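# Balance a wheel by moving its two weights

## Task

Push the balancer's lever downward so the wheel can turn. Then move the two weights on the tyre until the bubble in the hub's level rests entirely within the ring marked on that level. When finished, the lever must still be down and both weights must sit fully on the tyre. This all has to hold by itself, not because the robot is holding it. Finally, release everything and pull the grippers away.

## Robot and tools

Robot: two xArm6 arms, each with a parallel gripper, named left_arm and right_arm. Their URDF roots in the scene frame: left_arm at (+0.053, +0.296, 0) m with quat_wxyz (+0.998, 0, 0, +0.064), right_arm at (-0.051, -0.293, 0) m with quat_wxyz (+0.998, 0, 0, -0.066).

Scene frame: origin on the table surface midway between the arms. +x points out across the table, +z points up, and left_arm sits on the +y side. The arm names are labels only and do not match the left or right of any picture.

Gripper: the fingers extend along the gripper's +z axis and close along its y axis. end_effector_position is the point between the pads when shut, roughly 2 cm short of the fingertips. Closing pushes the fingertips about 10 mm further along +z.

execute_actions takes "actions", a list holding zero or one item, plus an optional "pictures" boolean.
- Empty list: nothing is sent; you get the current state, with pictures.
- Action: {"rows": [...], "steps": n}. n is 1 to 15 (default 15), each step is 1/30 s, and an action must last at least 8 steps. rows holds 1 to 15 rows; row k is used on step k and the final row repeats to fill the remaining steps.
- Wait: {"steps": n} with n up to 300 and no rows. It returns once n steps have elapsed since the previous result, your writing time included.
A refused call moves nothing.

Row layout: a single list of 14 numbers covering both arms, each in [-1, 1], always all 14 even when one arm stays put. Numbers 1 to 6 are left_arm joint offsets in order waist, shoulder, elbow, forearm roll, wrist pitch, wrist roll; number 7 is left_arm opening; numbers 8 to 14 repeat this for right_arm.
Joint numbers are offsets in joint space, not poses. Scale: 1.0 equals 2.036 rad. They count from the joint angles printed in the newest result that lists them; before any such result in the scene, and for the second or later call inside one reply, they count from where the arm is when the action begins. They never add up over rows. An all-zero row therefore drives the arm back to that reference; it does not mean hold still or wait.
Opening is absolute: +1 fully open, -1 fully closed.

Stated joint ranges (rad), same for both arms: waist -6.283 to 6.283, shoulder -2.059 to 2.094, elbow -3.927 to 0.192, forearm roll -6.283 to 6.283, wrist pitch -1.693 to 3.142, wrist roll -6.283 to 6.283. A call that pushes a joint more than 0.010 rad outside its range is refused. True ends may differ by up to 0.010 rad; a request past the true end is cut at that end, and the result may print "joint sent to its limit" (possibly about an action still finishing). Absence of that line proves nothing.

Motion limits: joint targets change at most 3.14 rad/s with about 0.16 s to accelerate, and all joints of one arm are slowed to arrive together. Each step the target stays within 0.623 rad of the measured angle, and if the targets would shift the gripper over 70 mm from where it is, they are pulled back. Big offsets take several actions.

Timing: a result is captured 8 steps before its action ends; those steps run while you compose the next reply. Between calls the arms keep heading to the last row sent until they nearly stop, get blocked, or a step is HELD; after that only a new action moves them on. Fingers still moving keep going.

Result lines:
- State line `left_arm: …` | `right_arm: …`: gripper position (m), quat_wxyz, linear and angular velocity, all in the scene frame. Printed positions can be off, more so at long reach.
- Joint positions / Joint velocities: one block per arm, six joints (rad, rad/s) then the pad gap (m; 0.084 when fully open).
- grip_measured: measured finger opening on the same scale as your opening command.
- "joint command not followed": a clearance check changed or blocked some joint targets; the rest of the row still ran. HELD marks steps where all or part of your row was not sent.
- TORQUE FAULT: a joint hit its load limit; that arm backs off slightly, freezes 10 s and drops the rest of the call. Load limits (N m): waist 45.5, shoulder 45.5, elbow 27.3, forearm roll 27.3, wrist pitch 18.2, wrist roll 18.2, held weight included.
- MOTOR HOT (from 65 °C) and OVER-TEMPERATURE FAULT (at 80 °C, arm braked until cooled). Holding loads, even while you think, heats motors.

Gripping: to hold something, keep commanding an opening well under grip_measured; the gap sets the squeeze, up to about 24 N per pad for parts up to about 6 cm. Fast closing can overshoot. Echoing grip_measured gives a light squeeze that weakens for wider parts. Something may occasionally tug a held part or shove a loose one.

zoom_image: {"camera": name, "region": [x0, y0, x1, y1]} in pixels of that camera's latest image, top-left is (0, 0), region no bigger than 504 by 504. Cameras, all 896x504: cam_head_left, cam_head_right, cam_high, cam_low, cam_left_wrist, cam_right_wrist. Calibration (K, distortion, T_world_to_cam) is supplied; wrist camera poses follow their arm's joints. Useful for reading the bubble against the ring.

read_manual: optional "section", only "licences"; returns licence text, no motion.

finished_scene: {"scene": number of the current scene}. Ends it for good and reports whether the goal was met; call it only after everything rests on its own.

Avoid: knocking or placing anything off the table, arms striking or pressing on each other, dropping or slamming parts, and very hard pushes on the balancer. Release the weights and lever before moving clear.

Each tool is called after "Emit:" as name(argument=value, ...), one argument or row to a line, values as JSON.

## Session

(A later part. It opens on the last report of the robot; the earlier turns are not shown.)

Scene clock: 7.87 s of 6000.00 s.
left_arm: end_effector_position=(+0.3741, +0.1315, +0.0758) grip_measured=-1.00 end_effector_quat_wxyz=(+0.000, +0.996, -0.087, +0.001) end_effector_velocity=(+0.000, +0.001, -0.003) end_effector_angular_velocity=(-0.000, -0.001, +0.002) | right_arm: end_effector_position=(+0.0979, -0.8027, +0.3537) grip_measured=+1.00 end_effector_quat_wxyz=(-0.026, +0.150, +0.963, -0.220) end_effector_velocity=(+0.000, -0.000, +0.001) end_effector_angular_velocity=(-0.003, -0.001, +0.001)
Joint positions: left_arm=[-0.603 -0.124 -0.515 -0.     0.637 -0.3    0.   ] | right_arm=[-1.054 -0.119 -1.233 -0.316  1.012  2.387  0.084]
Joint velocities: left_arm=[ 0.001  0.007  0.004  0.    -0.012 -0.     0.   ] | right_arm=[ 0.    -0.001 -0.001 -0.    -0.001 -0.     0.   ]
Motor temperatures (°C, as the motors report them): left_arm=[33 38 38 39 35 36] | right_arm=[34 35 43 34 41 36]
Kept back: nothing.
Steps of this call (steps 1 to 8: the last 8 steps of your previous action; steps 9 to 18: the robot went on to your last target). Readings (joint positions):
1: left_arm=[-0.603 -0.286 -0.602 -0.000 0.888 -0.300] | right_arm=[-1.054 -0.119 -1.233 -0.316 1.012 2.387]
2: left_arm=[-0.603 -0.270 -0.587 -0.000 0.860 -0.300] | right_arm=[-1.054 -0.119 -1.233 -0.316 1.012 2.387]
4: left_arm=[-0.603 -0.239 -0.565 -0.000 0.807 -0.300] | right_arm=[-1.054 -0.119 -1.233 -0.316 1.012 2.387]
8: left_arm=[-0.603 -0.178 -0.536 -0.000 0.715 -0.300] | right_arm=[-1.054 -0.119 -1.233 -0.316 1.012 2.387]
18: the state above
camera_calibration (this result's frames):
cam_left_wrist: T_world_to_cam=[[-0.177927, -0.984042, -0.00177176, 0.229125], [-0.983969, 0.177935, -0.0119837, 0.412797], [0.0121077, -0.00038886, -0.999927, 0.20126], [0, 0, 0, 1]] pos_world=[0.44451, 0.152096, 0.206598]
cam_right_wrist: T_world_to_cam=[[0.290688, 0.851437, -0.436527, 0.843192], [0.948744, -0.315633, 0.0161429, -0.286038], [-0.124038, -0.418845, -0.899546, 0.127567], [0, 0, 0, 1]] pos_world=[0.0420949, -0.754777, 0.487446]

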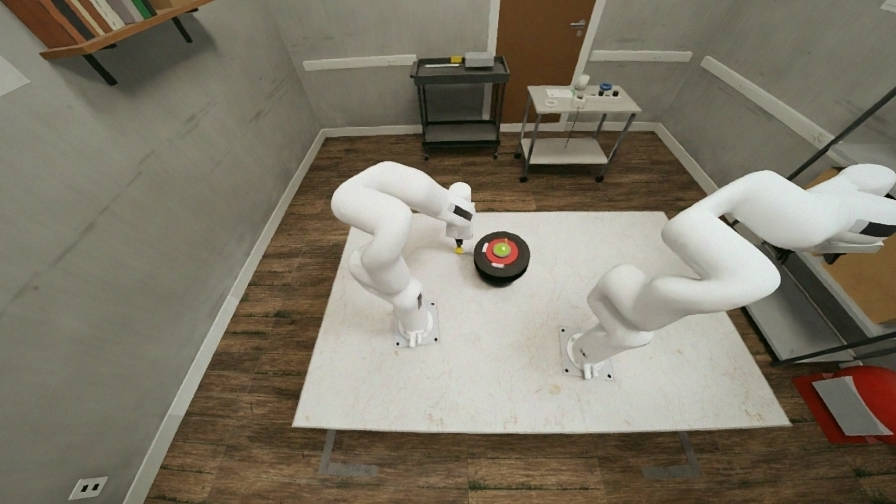

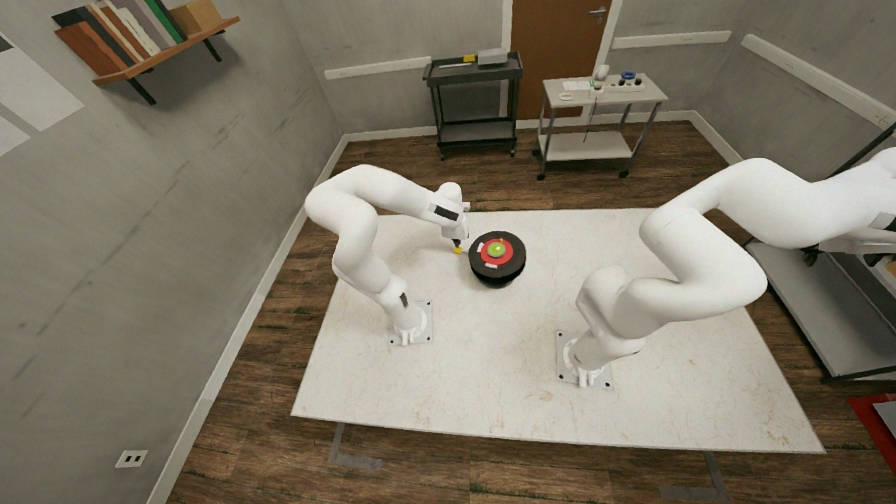

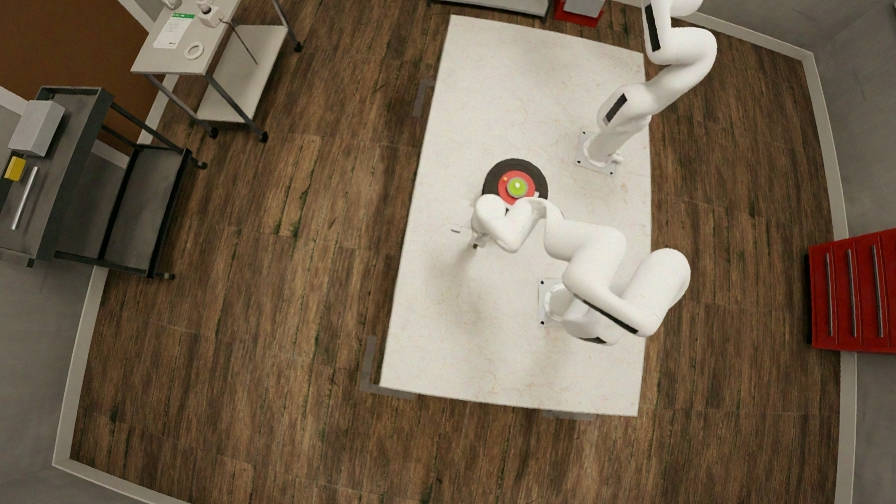

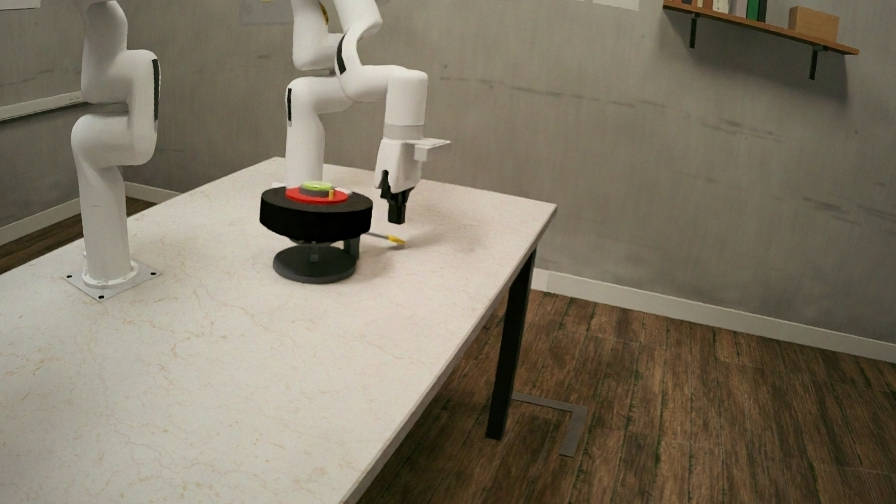

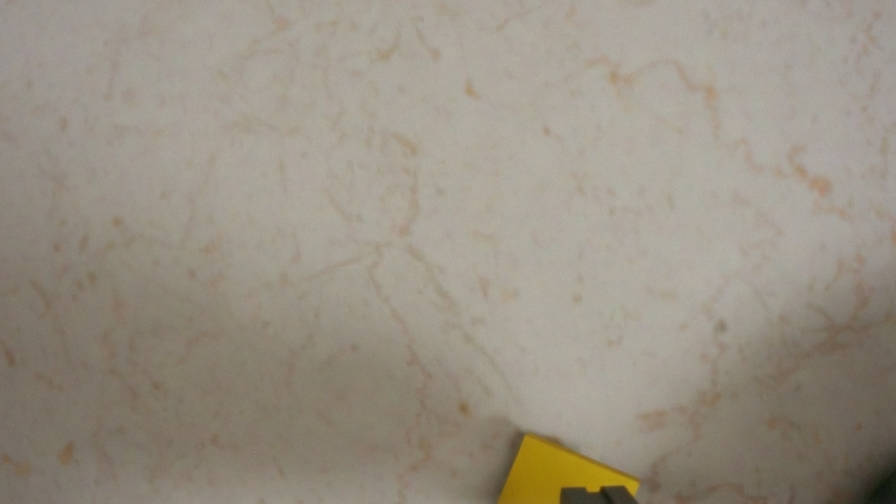

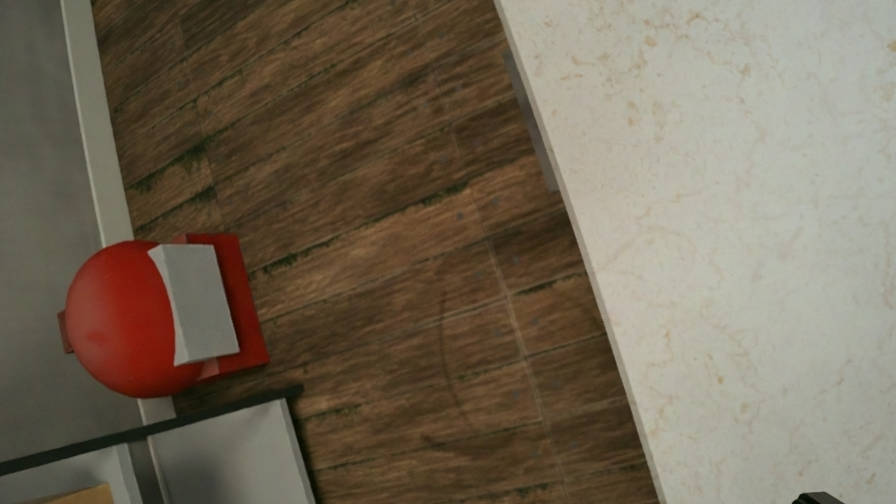

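Emit:
execute_actions(
  actions=[
    {"rows":[[0,-0.03,-0.012,0,0.042,0,-1,0,0,0,0,0,0,1],[0,-0.066,-0.028,0,0.094,0,-1,0,0,0,0,0,0,1],[0,-0.066,-0.028,0,0.094,0,-1,0,0,0,0,0,0,1],[0,-0.09,-0.05,0,0.14,0,-1,0,0,0,0,0,0,1],[0,-0.113,-0.077,0,0.191,0,-1,0,0,0,0,0,0,1],[0,-0.113,-0.077,0,0.191,0.05,-1,0,0,0,0,0,0,1],[0,-0.14,-0.1,0,0.24,0.1,-1,0,0,0,0,0,0,1],[0,-0.16,-0.12,0,0.28,0.15,-0.5,0,0,0,0,0,0,1],[0,-0.175,-0.128,0,0.3035,0.2,0,0,0,0,0,0,0,1],[0,-0.175,-0.128,0,0.3035,0.25,0.25,0,0,0,0,0,0,1],[-0.05,-0.175,-0.128,0,0.3035,0.3,0.25,0,0,0,0,0,0,1],[-0.1,-0.175,-0.128,0,0.3035,0.4,0.25,0,0,0,0,0,0,1],[-0.17,-0.175,-0.128,0,0.3035,0.558,0.25,0,0,0,0,0,0,1]],"steps":15},
  ],
)

Emit:
execute_actions(
  actions=[
    {"steps":30},
  ],
  pictures=true,
)

Scene clock: 9.20 s of 6000.00 s.
left_arm: end_effector_position=(+0.3765, +0.1303, +0.1277) grip_measured=-1.00 end_effector_quat_wxyz=(+0.000, +0.996, -0.088, +0.000) end_effector_velocity=(+0.065, -0.033, +0.452) end_effector_angular_velocity=(-0.076, -0.147, -0.122) | right_arm: end_effector_position=(+0.0979, -0.8027, +0.3537) grip_measured=+1.00 end_effector_quat_wxyz=(-0.026, +0.150, +0.963, -0.220) end_effector_velocity=(-0.000, -0.000, -0.001) end_effector_angular_velocity=(+0.001, +0.000, -0.000)
Joint positions: left_arm=[-0.603 -0.242 -0.579 -0.     0.82  -0.298  0.   ] | right_arm=[-1.054 -0.119 -1.233 -0.316  1.012  2.387  0.084]
Joint velocities: left_arm=[ 0.001 -0.802 -0.687 -0.001  1.324  0.123  0.   ] | right_arm=[-0.001  0.001  0.001  0.    -0.001 -0.     0.   ]
Motor temperatures (°C, as the motors report them): left_arm=[33 38 38 39 35 36] | right_arm=[34 35 44 34 41 36]
Steps of this call (steps 1 to 15: the robot went on to your last target; steps 16 to 33: nothing new was sent; steps 34 to 40: the first 7 steps of this action). Readings (joint positions):
34: left_arm=[-0.603 -0.123 -0.514 -0.000 0.637 -0.300] | right_arm=[-1.054 -0.119 -1.233 -0.316 1.012 2.387]
35: left_arm=[-0.603 -0.125 -0.514 -0.000 0.641 -0.300] | right_arm=[-1.054 -0.119 -1.233 -0.316 1.012 2.387]
37: left_arm=[-0.603 -0.155 -0.524 -0.000 0.689 -0.300] | right_arm=[-1.054 -0.119 -1.233 -0.316 1.012 2.387]
40: the state above

Scene clock: 10.20 s of 6000.00 s.
left_arm: end_effector_position=(+0.2864, +0.0465, +0.2598) grip_measured=+0.24 end_effector_quat_wxyz=(-0.000, -0.676, +0.737, +0.000) end_effector_velocity=(-0.001, -0.002, +0.002) end_effector_angular_velocity=(-0.004, -0.003, -0.011) | right_arm: end_effector_position=(+0.0979, -0.8027, +0.3537) grip_measured=+1.00 end_effector_quat_wxyz=(-0.026, +0.150, +0.963, -0.220) end_effector_velocity=(+0.001, +0.000, +0.001) end_effector_angular_velocity=(-0.001, -0.002, +0.000)
Joint positions: left_arm=[-0.948 -0.48  -0.775 -0.     1.255  0.836  0.054] | right_arm=[-1.054 -0.119 -1.233 -0.316  1.012  2.387  0.084]
Joint velocities: left_arm=[-0.006 -0.003 -0.002 -0.     0.     0.005 -0.   ] | right_arm=[ 0.001 -0.001 -0.002  0.002  0.    -0.     0.   ]
Motor temperatures (°C, as the motors report them): left_arm=[33 38 38 39 35 36] | right_arm=[34 35 44 34 41 36]
Kept back: nothing.
Steps of this call (steps 1 to 8: the last 8 steps of your previous action; steps 9 to 30: the robot went on to your last target). Readings (joint positions):
1: left_arm=[-0.603 -0.267 -0.601 -0.000 0.863 -0.289] | right_arm=[-1.054 -0.119 -1.233 -0.316 1.012 2.387]
2: left_arm=[-0.603 -0.290 -0.621 -0.000 0.904 -0.266] | right_arm=[-1.054 -0.119 -1.233 -0.316 1.012 2.387]
4: left_arm=[-0.603 -0.334 -0.657 -0.000 0.987 -0.180] | right_arm=[-1.054 -0.119 -1.233 -0.316 1.012 2.387]
8: left_arm=[-0.646 -0.404 -0.715 0.000 1.110 0.065] | right_arm=[-1.054 -0.119 -1.233 -0.316 1.012 2.387]
30: the state above
camera_calibration (this result's frames):
cam_left_wrist: T_world_to_cam=[[-0.996054, 0.0887221, -0.00215829, 0.314762], [0.0887401, 0.995999, -0.0105892, -0.00182677], [0.00121016, -0.0107389, -0.999942, 0.389928], [0, 0, 0, 1]] pos_world=[0.31321, -0.0219195, 0.390565]
cam_right_wrist: T_world_to_cam=[[0.290688, 0.851437, -0.436527, 0.843192], [0.948744, -0.315633, 0.0161429, -0.286038], [-0.124037, -0.418845, -0.899546, 0.127567], [0, 0, 0, 1]] pos_world=[0.0420949, -0.754777, 0.487446]

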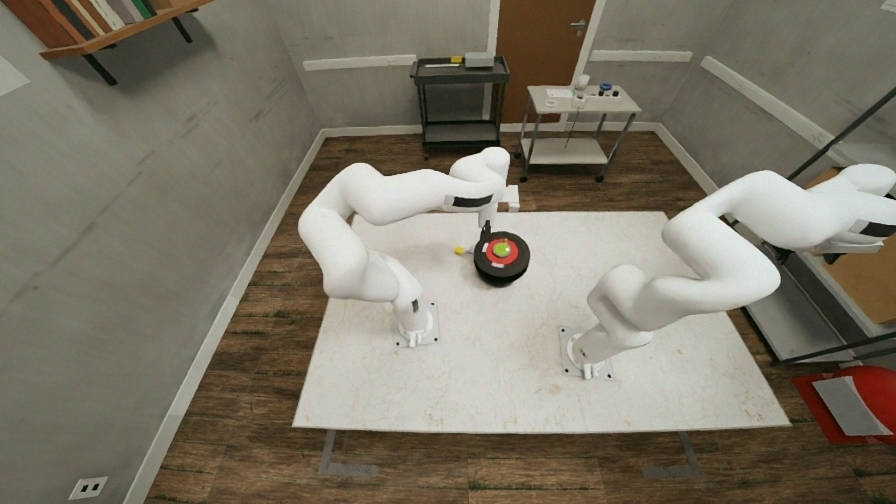

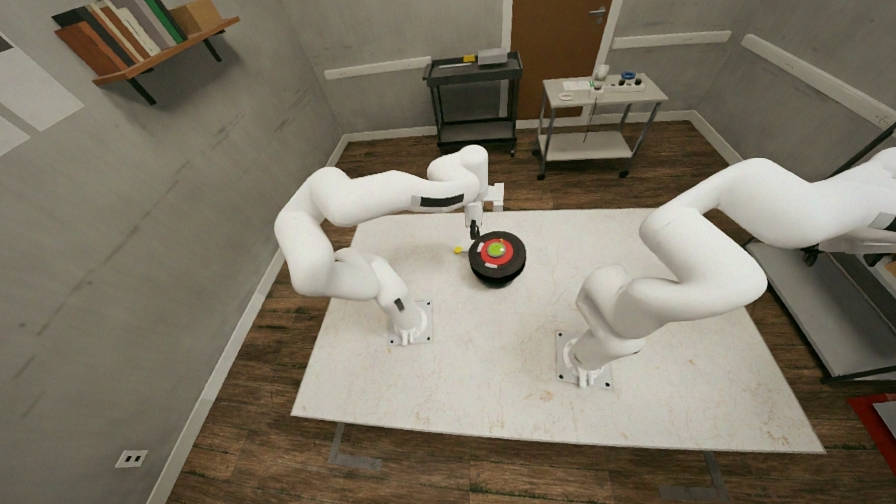

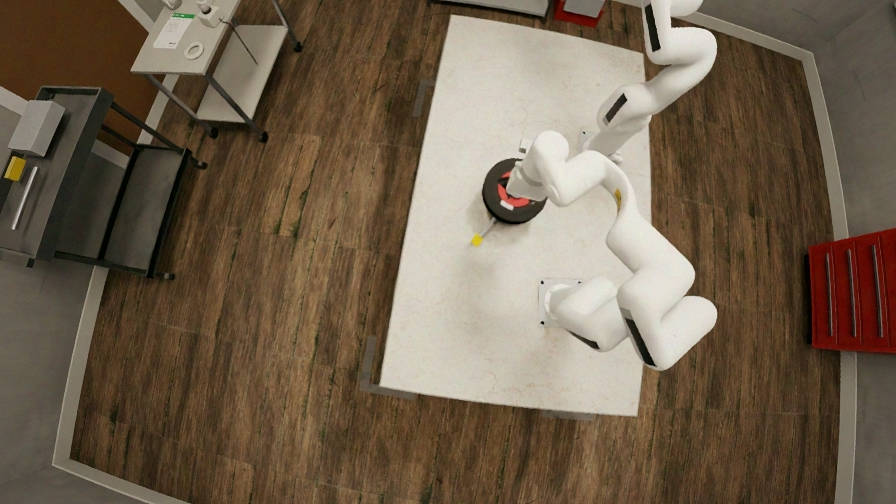

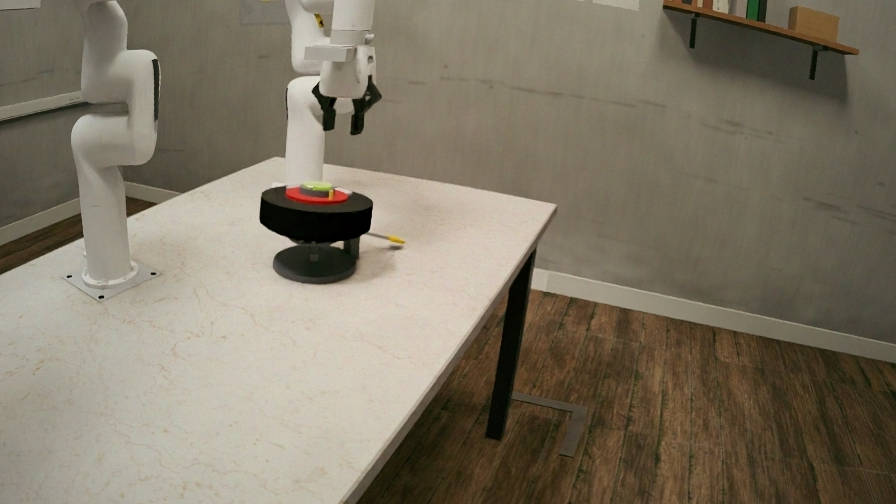

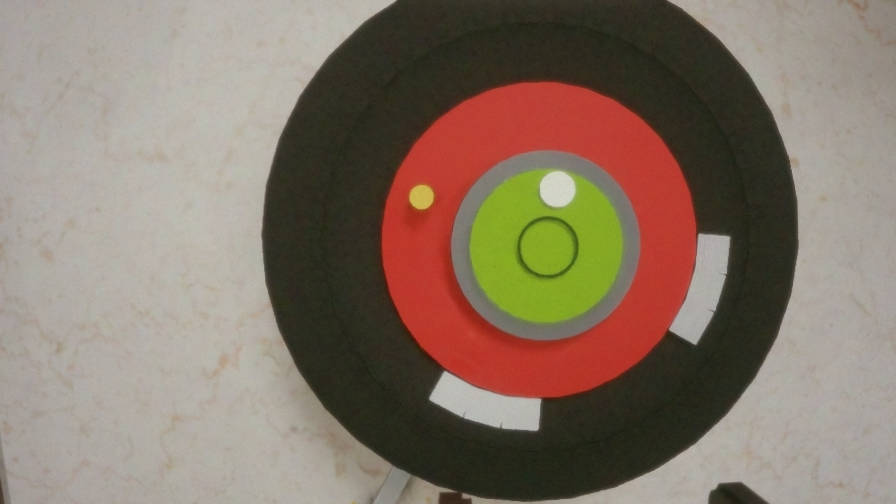

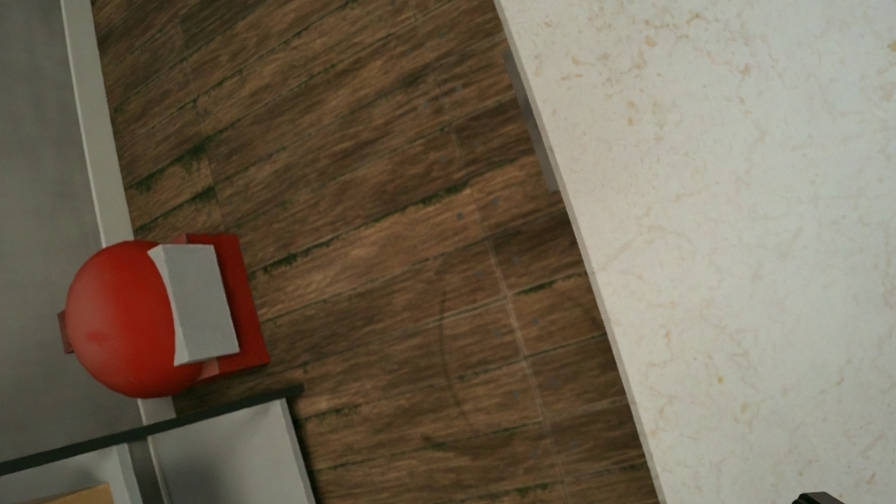

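Emit:
execute_actions(
  actions=[
    {"rows":[[0.007,0.02,0.01,0,-0.03,0.08,0.25,0,0,0,0,0,0,1],[0.0147,0.04,0.03,0,-0.07,0.166,0.25,0,0,0,0,0,0,1],[0.0147,0.0614,0.0506,0,-0.112,0.166,0.25,0,0,0,0,0,0,1]],"steps":12},
  ],
)

Emit:
execute_actions(
  actions=[
    {"steps":14},
  ],
  pictures=true,
)

Scene clock: 11.27 s of 6000.00 s.
left_arm: end_effector_position=(+0.2899, +0.0446, +0.2557) grip_measured=+0.24 end_effector_quat_wxyz=(+0.000, -0.658, +0.753, -0.003) end_effector_velocity=(+0.083, -0.034, -0.128) end_effector_angular_velocity=(-0.049, -0.054, -1.103) | right_arm: end_effector_position=(+0.0979, -0.8027, +0.3537) grip_measured=+1.00 end_effector_quat_wxyz=(-0.026, +0.150, +0.963, -0.220) end_effector_velocity=(-0.000, -0.001, +0.001) end_effector_angular_velocity=(-0.003, +0.001, +0.000)
Joint positions: left_arm=[-0.945 -0.469 -0.77  -0.     1.234  0.889  0.054] | right_arm=[-1.054 -0.119 -1.233 -0.316  1.012  2.387  0.084]
Joint velocities: left_arm=[ 0.107  0.289  0.16  -0.001 -0.521  1.211  0.   ] | right_arm=[-0.001 -0.001 -0.002 -0.002 -0.    -0.     0.   ]
Motor temperatures (°C, as the motors report them): left_arm=[33 38 38 39 35 36] | right_arm=[34 35 44 34 41 36]
Steps of this call (steps 1 to 15: the robot went on to your last target; steps 16 to 28: nothing new was sent; steps 29 to 32: the first 4 steps of this action). Readings (joint positions):
29: left_arm=[-0.949 -0.480 -0.775 -0.000 1.255 0.836] | right_arm=[-1.054 -0.119 -1.233 -0.316 1.012 2.387]
30: left_arm=[-0.949 -0.480 -0.775 -0.000 1.253 0.841] | right_arm=[-1.054 -0.119 -1.233 -0.316 1.012 2.387]
32: the state above

Scene clock: 11.73 s of 6000.00 s.
left_arm: end_effector_position=(+0.3073, +0.0398, +0.1910) grip_measured=+0.24 end_effector_quat_wxyz=(+0.000, -0.556, +0.831, -0.001) end_effector_velocity=(-0.002, +0.004, -0.007) end_effector_angular_velocity=(+0.011, +0.011, -0.005) | right_arm: end_effector_position=(+0.0979, -0.8027, +0.3537) grip_measured=+1.00 end_effector_quat_wxyz=(-0.026, +0.150, +0.963, -0.220) end_effector_velocity=(-0.000, -0.000, +0.001) end_effector_angular_velocity=(-0.002, +0.000, +0.000)
Joint positions: left_arm=[-0.919 -0.356 -0.674 -0.     1.028  1.173  0.054] | right_arm=[-1.054 -0.119 -1.233 -0.316  1.012  2.387  0.084]
Joint velocities: left_arm=[ 0.003  0.005  0.015 -0.    -0.004  0.008 -0.   ] | right_arm=[-0.    -0.    -0.001 -0.001 -0.    -0.     0.   ]
Motor temperatures (°C, as the motors report them): left_arm=[33 38 38 39 35 36] | right_arm=[34 35 44 34 41 36]
Kept back: nothing.
Steps of this call (steps 1 to 8: the last 8 steps of your previous action; steps 9 to 14: the robot went on to your last target). Readings (joint positions):
1: left_arm=[-0.940 -0.456 -0.762 -0.000 1.211 0.939] | right_arm=[-1.054 -0.119 -1.233 -0.316 1.012 2.387]
2: left_arm=[-0.935 -0.437 -0.748 -0.000 1.174 0.996] | right_arm=[-1.054 -0.119 -1.233 -0.316 1.012 2.387]
4: left_arm=[-0.925 -0.389 -0.705 -0.000 1.094 1.096] | right_arm=[-1.054 -0.119 -1.233 -0.316 1.012 2.387]
8: left_arm=[-0.919 -0.356 -0.671 0.000 1.037 1.164] | right_arm=[-1.054 -0.119 -1.233 -0.316 1.012 2.387]
14: the state above
camera_calibration (this result's frames):
cam_left_wrist: T_world_to_cam=[[-0.922546, 0.385862, -0.00436796, 0.302044], [0.385886, 0.922474, -0.0115576, -0.0859656], [-0.000430311, -0.012348, -0.999924, 0.321597], [0, 0, 0, 1]] pos_world=[0.31196, -0.033275, 0.321898]
cam_right_wrist: T_world_to_cam=[[0.290688, 0.851437, -0.436527, 0.843192], [0.948744, -0.315633, 0.016143, -0.286038], [-0.124037, -0.418845, -0.899546, 0.127567], [0, 0, 0, 1]] pos_world=[0.0420949, -0.754777, 0.487446]

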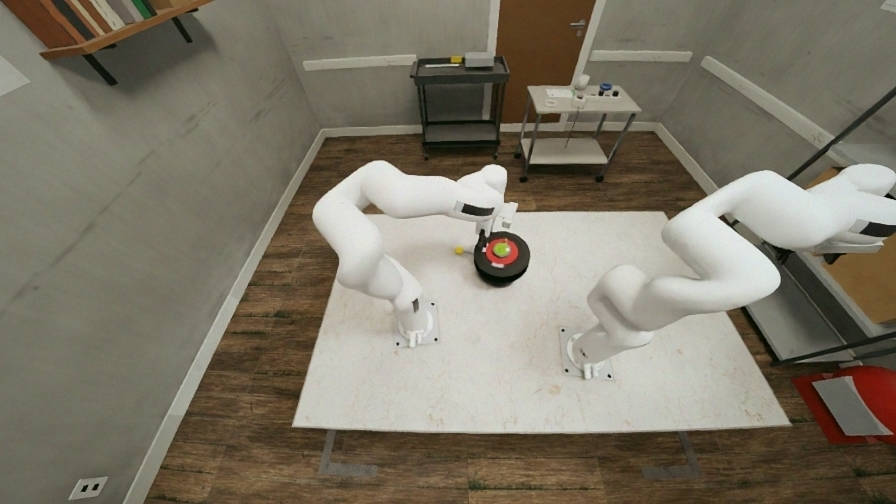

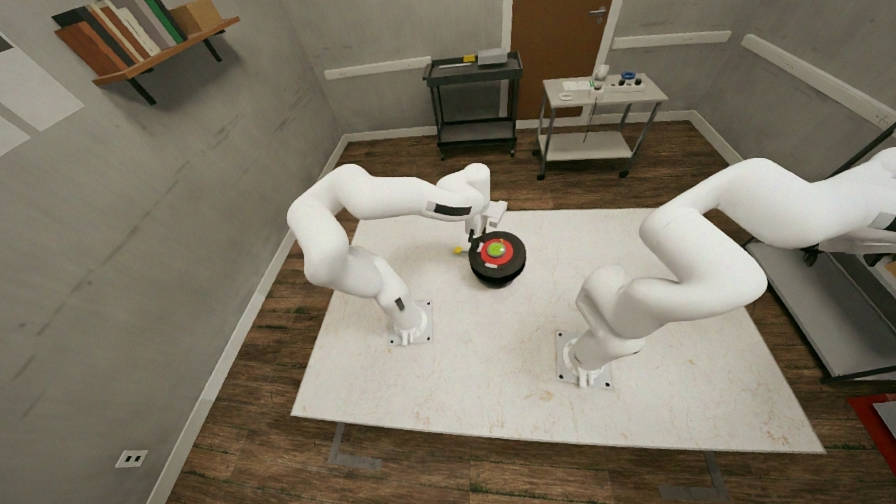

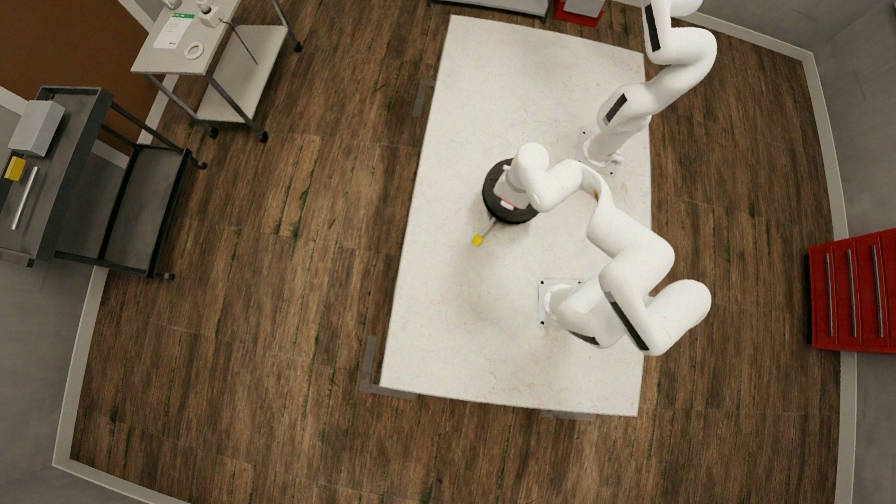

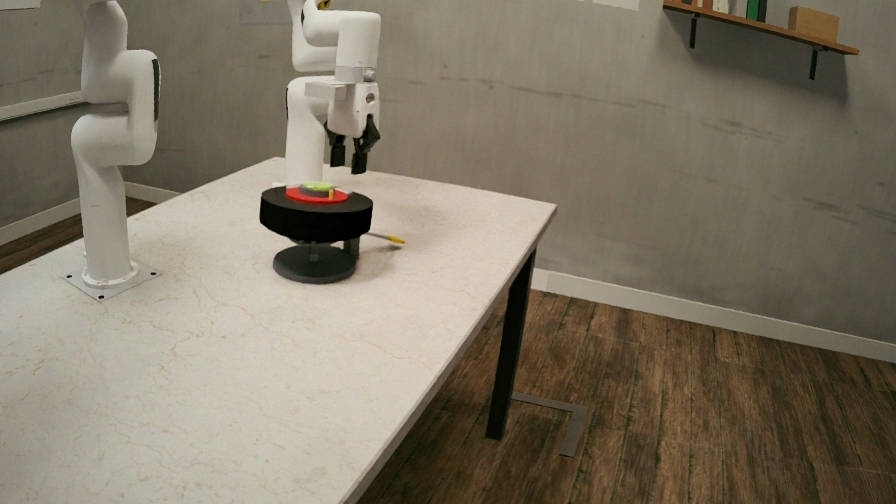

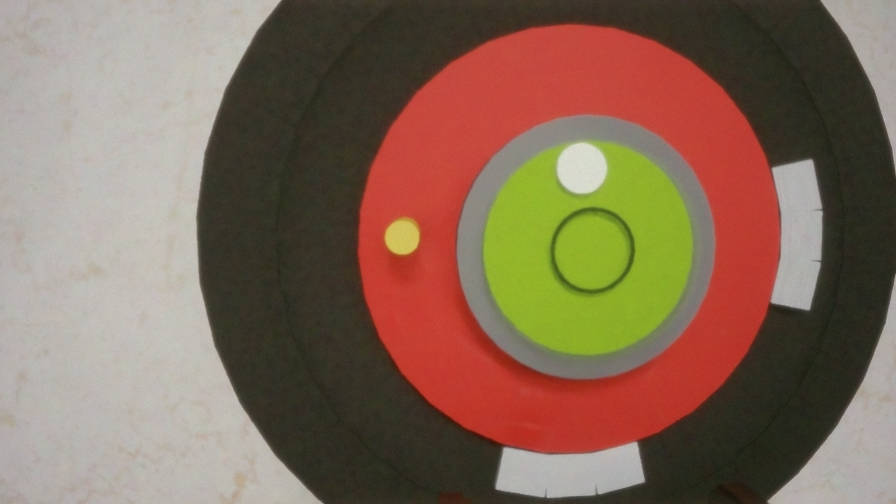

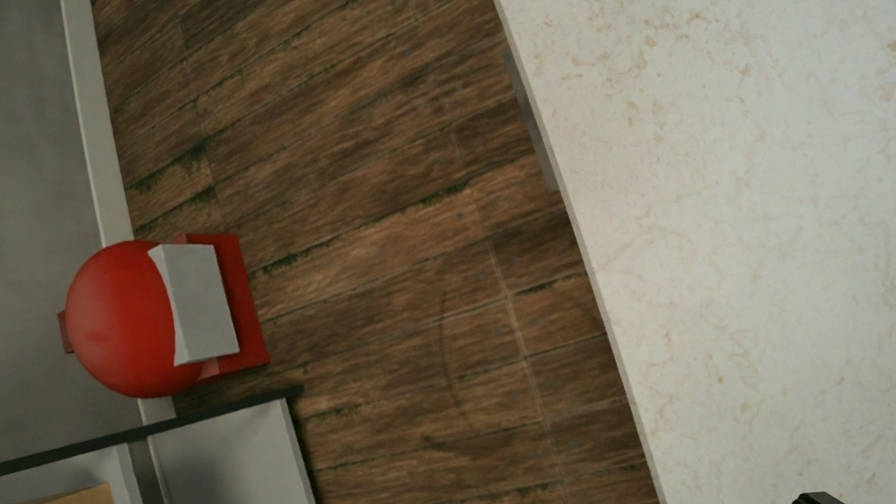

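Centered. Descend, grasp, lift.

Emit:
execute_actions(
  actions=[
    {"rows":[[0,0.004,0.005,0,-0.009,0,0.25,0,0,0,0,0,0,1],[0,0.009,0.011,0,-0.02,0,0.25,0,0,0,0,0,0,1],[0,0.014,0.017,0,-0.031,0,0.25,0,0,0,0,0,0,1],[0,0.019,0.023,0,-0.042,0,0.25,0,0,0,0,0,0,1],[0,0.023,0.028,0,-0.051,0,0.25,0,0,0,0,0,0,1],[0,0.026,0.032,0,-0.058,0,0.25,0,0,0,0,0,0,1],[0,0.029,0.035,0,-0.064,0,0.25,0,0,0,0,0,0,1],[0,0.0305,0.0366,0,-0.0665,0,0.25,0,0,0,0,0,0,1],[0,0.0305,0.0366,0,-0.0665,0,0.25,0,0,0,0,0,0,1],[0,0.0305,0.0366,0,-0.0665,0,0.25,0,0,0,0,0,0,1],[0,0.0305,0.0366,0,-0.0665,0,0.15,0,0,0,0,0,0,1],[0,0.0305,0.0366,0,-0.0665,0,0.05,0,0,0,0,0,0,1],[0,0.0305,0.0366,0,-0.0665,0,-0.05,0,0,0,0,0,0,1],[0,0.0305,0.0366,0,-0.0665,0,-0.2,0,0,0,0,0,0,1],[0,0.0305,0.0366,0,-0.0665,0,-0.4,0,0,0,0,0,0,1]],"steps":15},
  ],
)

Emit:
execute_actions(
  actions=[
    {"steps":18},
  ],
)

Emit:
execute_actions(
  actions=[
    {"rows":[[0,-0.003,-0.004,0,0.007,0,-0.4,0,0,0,0,0,0,1],[0,-0.007,-0.008,0,0.015,0,-0.4,0,0,0,0,0,0,1],[0,-0.012,-0.014,0,0.026,0,-0.4,0,0,0,0,0,0,1],[0,-0.018,-0.021,0,0.039,0,-0.4,0,0,0,0,0,0,1],[0,-0.024,-0.029,0,0.053,0,-0.4,0,0,0,0,0,0,1],[0,-0.03,-0.036,0,0.066,0,-0.4,0,0,0,0,0,0,1]],"steps":12},
  ],
)

Emit:
execute_actions(
  actions=[
    {"steps":80},
  ],
  pictures=true,
)

Scene clock: 13.27 s of 6000.00 s.
left_arm: end_effector_position=(+0.3077, +0.0395, +0.1683) grip_measured=+0.24 end_effector_quat_wxyz=(+0.000, -0.556, +0.831, -0.001) end_effector_velocity=(-0.015, +0.014, -0.186) end_effector_angular_velocity=(+0.046, +0.045, -0.002) | right_arm: end_effector_position=(+0.0979, -0.8027, +0.3537) grip_measured=+1.00 end_effector_quat_wxyz=(-0.026, +0.150, +0.963, -0.220) end_effector_velocity=(+0.001, -0.001, +0.001) end_effector_angular_velocity=(-0.003, -0.001, +0.001)
Joint positions: left_arm=[-0.919 -0.323 -0.633 -0.     0.954  1.173  0.054] | right_arm=[-1.054 -0.119 -1.233 -0.316  1.012  2.387  0.084]
Joint velocities: left_arm=[-0.002  0.259  0.329  0.    -0.523 -0.001 -0.   ] | right_arm=[ 0.     0.    -0.001 -0.    -0.002 -0.    -0.   ]
Motor temperatures (°C, as the motors report them): left_arm=[33 38 38 39 35 36] | right_arm=[34 35 45 34 41 36]
Steps of this call (steps 1 to 30: the robot went on to your last target; steps 31 to 39: nothing new was sent; steps 40 to 46: the first 7 steps of this action). Readings (joint positions):
40: left_arm=[-0.918 -0.355 -0.672 -0.000 1.027 1.174] | right_arm=[-1.054 -0.119 -1.233 -0.316 1.012 2.387]
41: left_arm=[-0.918 -0.354 -0.671 -0.000 1.024 1.174] | right_arm=[-1.054 -0.119 -1.233 -0.316 1.012 2.387]
43: left_arm=[-0.919 -0.347 -0.663 -0.000 1.004 1.173] | right_arm=[-1.054 -0.119 -1.233 -0.316 1.012 2.387]
46: the state above

Scene clock: 13.87 s of 6000.00 s.
left_arm: end_effector_position=(+0.3078, +0.0397, +0.1502) grip_measured=-0.08 end_effector_quat_wxyz=(+0.001, -0.556, +0.831, -0.002) end_effector_velocity=(-0.001, -0.000, -0.001) end_effector_angular_velocity=(+0.001, +0.001, -0.002) | right_arm: end_effector_position=(+0.0979, -0.8027, +0.3537) grip_measured=+1.00 end_effector_quat_wxyz=(-0.026, +0.150, +0.963, -0.220) end_effector_velocity=(+0.001, +0.000, -0.001) end_effector_angular_velocity=(+0.001, -0.001, +0.001)
Joint positions: left_arm=[-0.918 -0.295 -0.601  0.     0.892  1.173  0.041] | right_arm=[-1.054 -0.119 -1.233 -0.316  1.012  2.387  0.084]
Joint velocities: left_arm=[-0.002  0.001  0.002 -0.001 -0.001  0.     0.   ] | right_arm=[ 0.001  0.     0.001  0.001 -0.001 -0.    -0.   ]
Motor temperatures (°C, as the motors report them): left_arm=[33 38 38 39 35 36] | right_arm=[34 35 45 34 41 36]
Kept back: nothing.
Steps of this call (steps 1 to 8: the last 8 steps of your previous action; steps 9 to 18: the robot went on to your last target). Readings (joint positions):
1: left_arm=[-0.919 -0.315 -0.623 -0.000 0.937 1.173] | right_arm=[-1.054 -0.119 -1.233 -0.316 1.012 2.387]
2: left_arm=[-0.919 -0.307 -0.613 -0.000 0.922 1.173] | right_arm=[-1.054 -0.119 -1.233 -0.316 1.012 2.387]
4: left_arm=[-0.919 -0.298 -0.602 -0.000 0.904 1.173] | right_arm=[-1.054 -0.119 -1.233 -0.316 1.012 2.387]
8: left_arm=[-0.918 -0.296 -0.602 0.000 0.893 1.173] | right_arm=[-1.054 -0.119 -1.233 -0.316 1.012 2.387]
18: the state above

Scene clock: 14.00 s of 6000.00 s.
left_arm: end_effector_position=(+0.3062, +0.0408, +0.1533) grip_measured=-0.08 end_effector_quat_wxyz=(-0.000, -0.556, +0.831, +0.001) end_effector_velocity=(-0.024, +0.017, +0.069) end_effector_angular_velocity=(+0.077, +0.084, -0.007) | right_arm: end_effector_position=(+0.0979, -0.8027, +0.3537) grip_measured=+1.00 end_effector_quat_wxyz=(-0.026, +0.150, +0.963, -0.220) end_effector_velocity=(-0.000, +0.000, -0.000) end_effector_angular_velocity=(+0.001, -0.001, -0.001)
Joint positions: left_arm=[-0.919 -0.302 -0.607 -0.     0.911  1.173  0.04 ] | right_arm=[-1.054 -0.119 -1.233 -0.316  1.012  2.387  0.084]
Joint velocities: left_arm=[-0.011 -0.136 -0.123 -0.007  0.373  0.    -0.   ] | right_arm=[-0.     0.     0.001  0.001 -0.001  0.    -0.   ]
Motor temperatures (°C, as the motors report them): left_arm=[33 38 39 39 35 36] | right_arm=[34 35 45 34 41 36]
Steps of this call (steps 1 to 4: the first 4 steps of this action). Readings (joint positions):
1: left_arm=[-0.918 -0.295 -0.601 0.000 0.892 1.173] | right_arm=[-1.054 -0.119 -1.233 -0.316 1.012 2.387]
2: left_arm=[-0.918 -0.296 -0.602 0.000 0.894 1.173] | right_arm=[-1.054 -0.119 -1.233 -0.316 1.012 2.387]
4: the state above

Scene clock: 16.67 s of 6000.00 s.
left_arm: end_effector_position=(+0.3079, +0.0396, +0.1915) grip_measured=-0.42 end_effector_quat_wxyz=(+0.001, -0.556, +0.831, -0.002) end_effector_velocity=(+0.000, +0.000, +0.000) end_effector_angular_velocity=(-0.001, -0.001, +0.001) | right_arm: end_effector_position=(+0.0979, -0.8027, +0.3537) grip_measured=+1.00 end_effector_quat_wxyz=(-0.026, +0.150, +0.963, -0.220) end_effector_velocity=(+0.000, -0.000, +0.001) end_effector_angular_velocity=(-0.002, -0.000, +0.000)
Joint positions: left_arm=[-0.918 -0.356 -0.674  0.     1.026  1.173  0.026] | right_arm=[-1.054 -0.119 -1.233 -0.316  1.012  2.387  0.084]
Joint velocities: left_arm=[ 0.001 -0.001  0.     0.    -0.001  0.    -0.   ] | right_arm=[-0.    -0.001 -0.001 -0.    -0.001  0.    -0.   ]
Motor temperatures (°C, as the motors report them): left_arm=[33 38 39 39 35 36] | right_arm=[34 35 45 34 41 36]
Kept back: nothing.
Steps of this call (steps 1 to 8: the last 8 steps of your previous action; steps 9 to 30: the robot went on to your last target; steps 31 to 80: nothing new was sent). Readings (joint positions):
1: left_arm=[-0.919 -0.307 -0.613 -0.001 0.926 1.173] | right_arm=[-1.054 -0.119 -1.233 -0.316 1.012 2.387]
2: left_arm=[-0.919 -0.315 -0.622 -0.001 0.943 1.173] | right_arm=[-1.054 -0.119 -1.233 -0.316 1.012 2.387]
4: left_arm=[-0.919 -0.335 -0.648 -0.000 0.984 1.173] | right_arm=[-1.054 -0.119 -1.233 -0.316 1.012 2.387]
8: left_arm=[-0.918 -0.355 -0.673 -0.000 1.020 1.173] | right_arm=[-1.054 -0.119 -1.233 -0.316 1.012 2.387]
80: the state above
All arms were judged still, so your last target was given up. Only a new action makes them travel on or press farther. Fingers that are still opening or closing keep moving.
camera_calibration (this result's frames):
cam_left_wrist: T_world_to_cam=[[-0.922665, 0.385549, -0.00643812, 0.303129], [0.3856, 0.922587, -0.0120856, -0.0857785], [0.00128012, -0.0136335, -0.999906, 0.321546], [0, 0, 0, 1]] pos_world=[0.312351, -0.0333489, 0.322431]
cam_right_wrist: T_world_to_cam=[[0.290687, 0.851437, -0.436527, 0.843192], [0.948744, -0.315632, 0.0161428, -0.286038], [-0.124038, -0.418845, -0.899546, 0.127567], [0, 0, 0, 1]] pos_world=[0.0420949, -0.754777, 0.487446]

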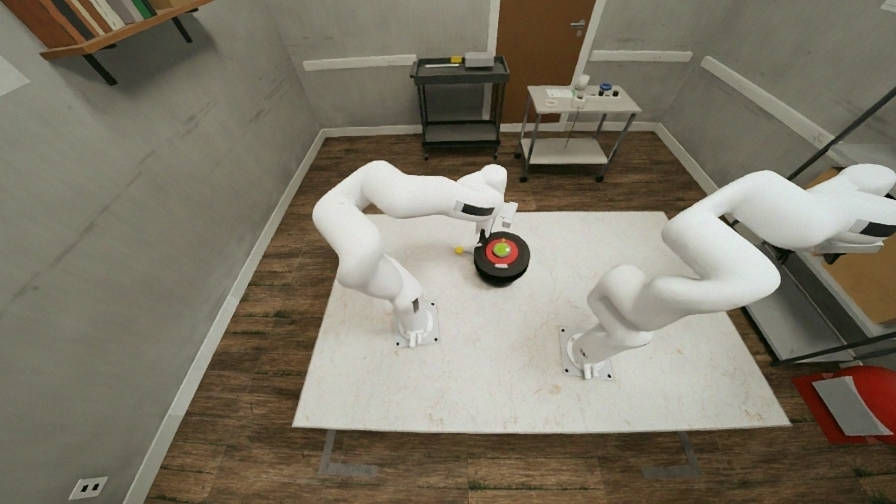

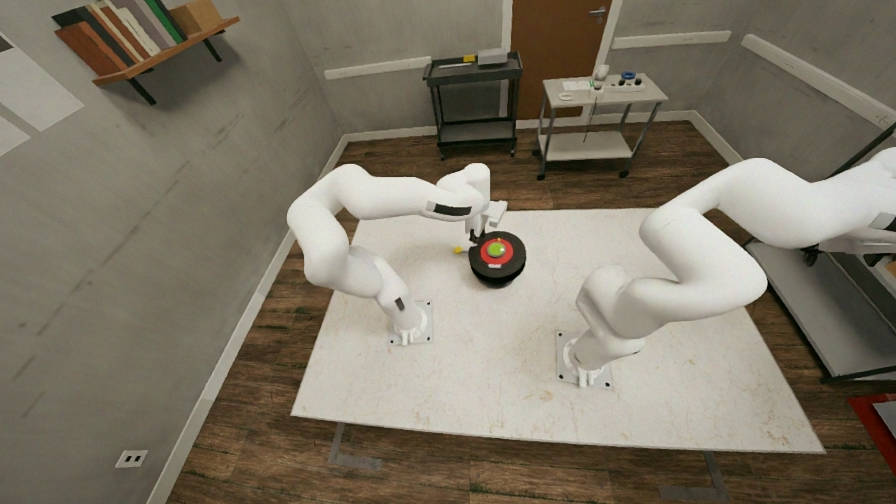

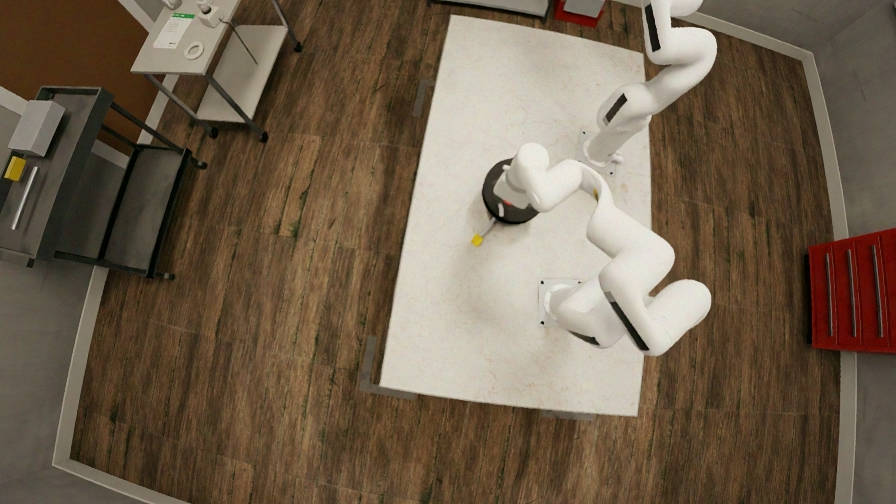

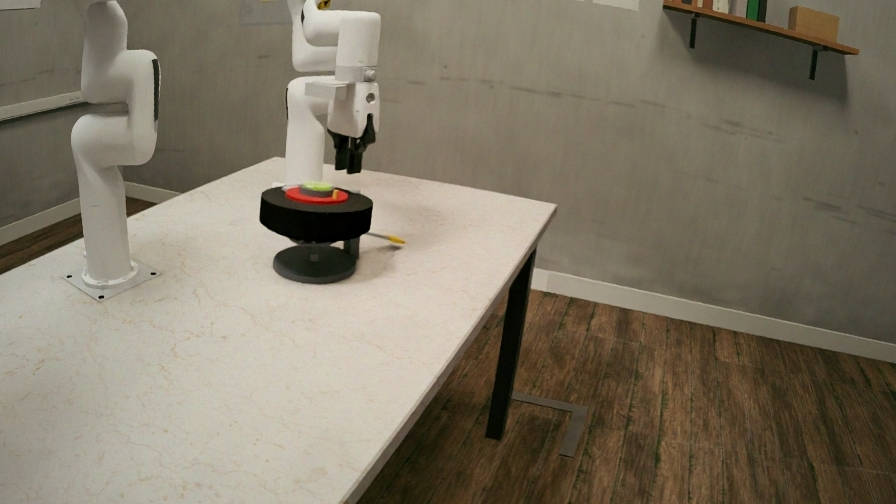

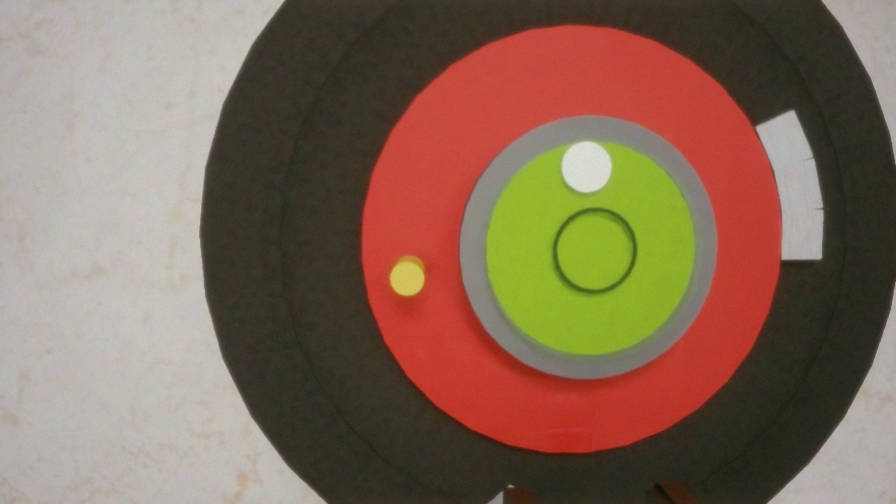

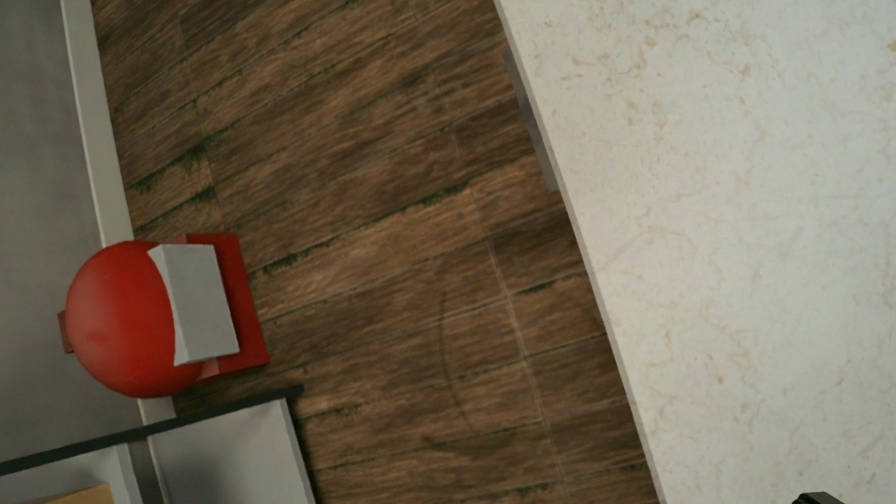

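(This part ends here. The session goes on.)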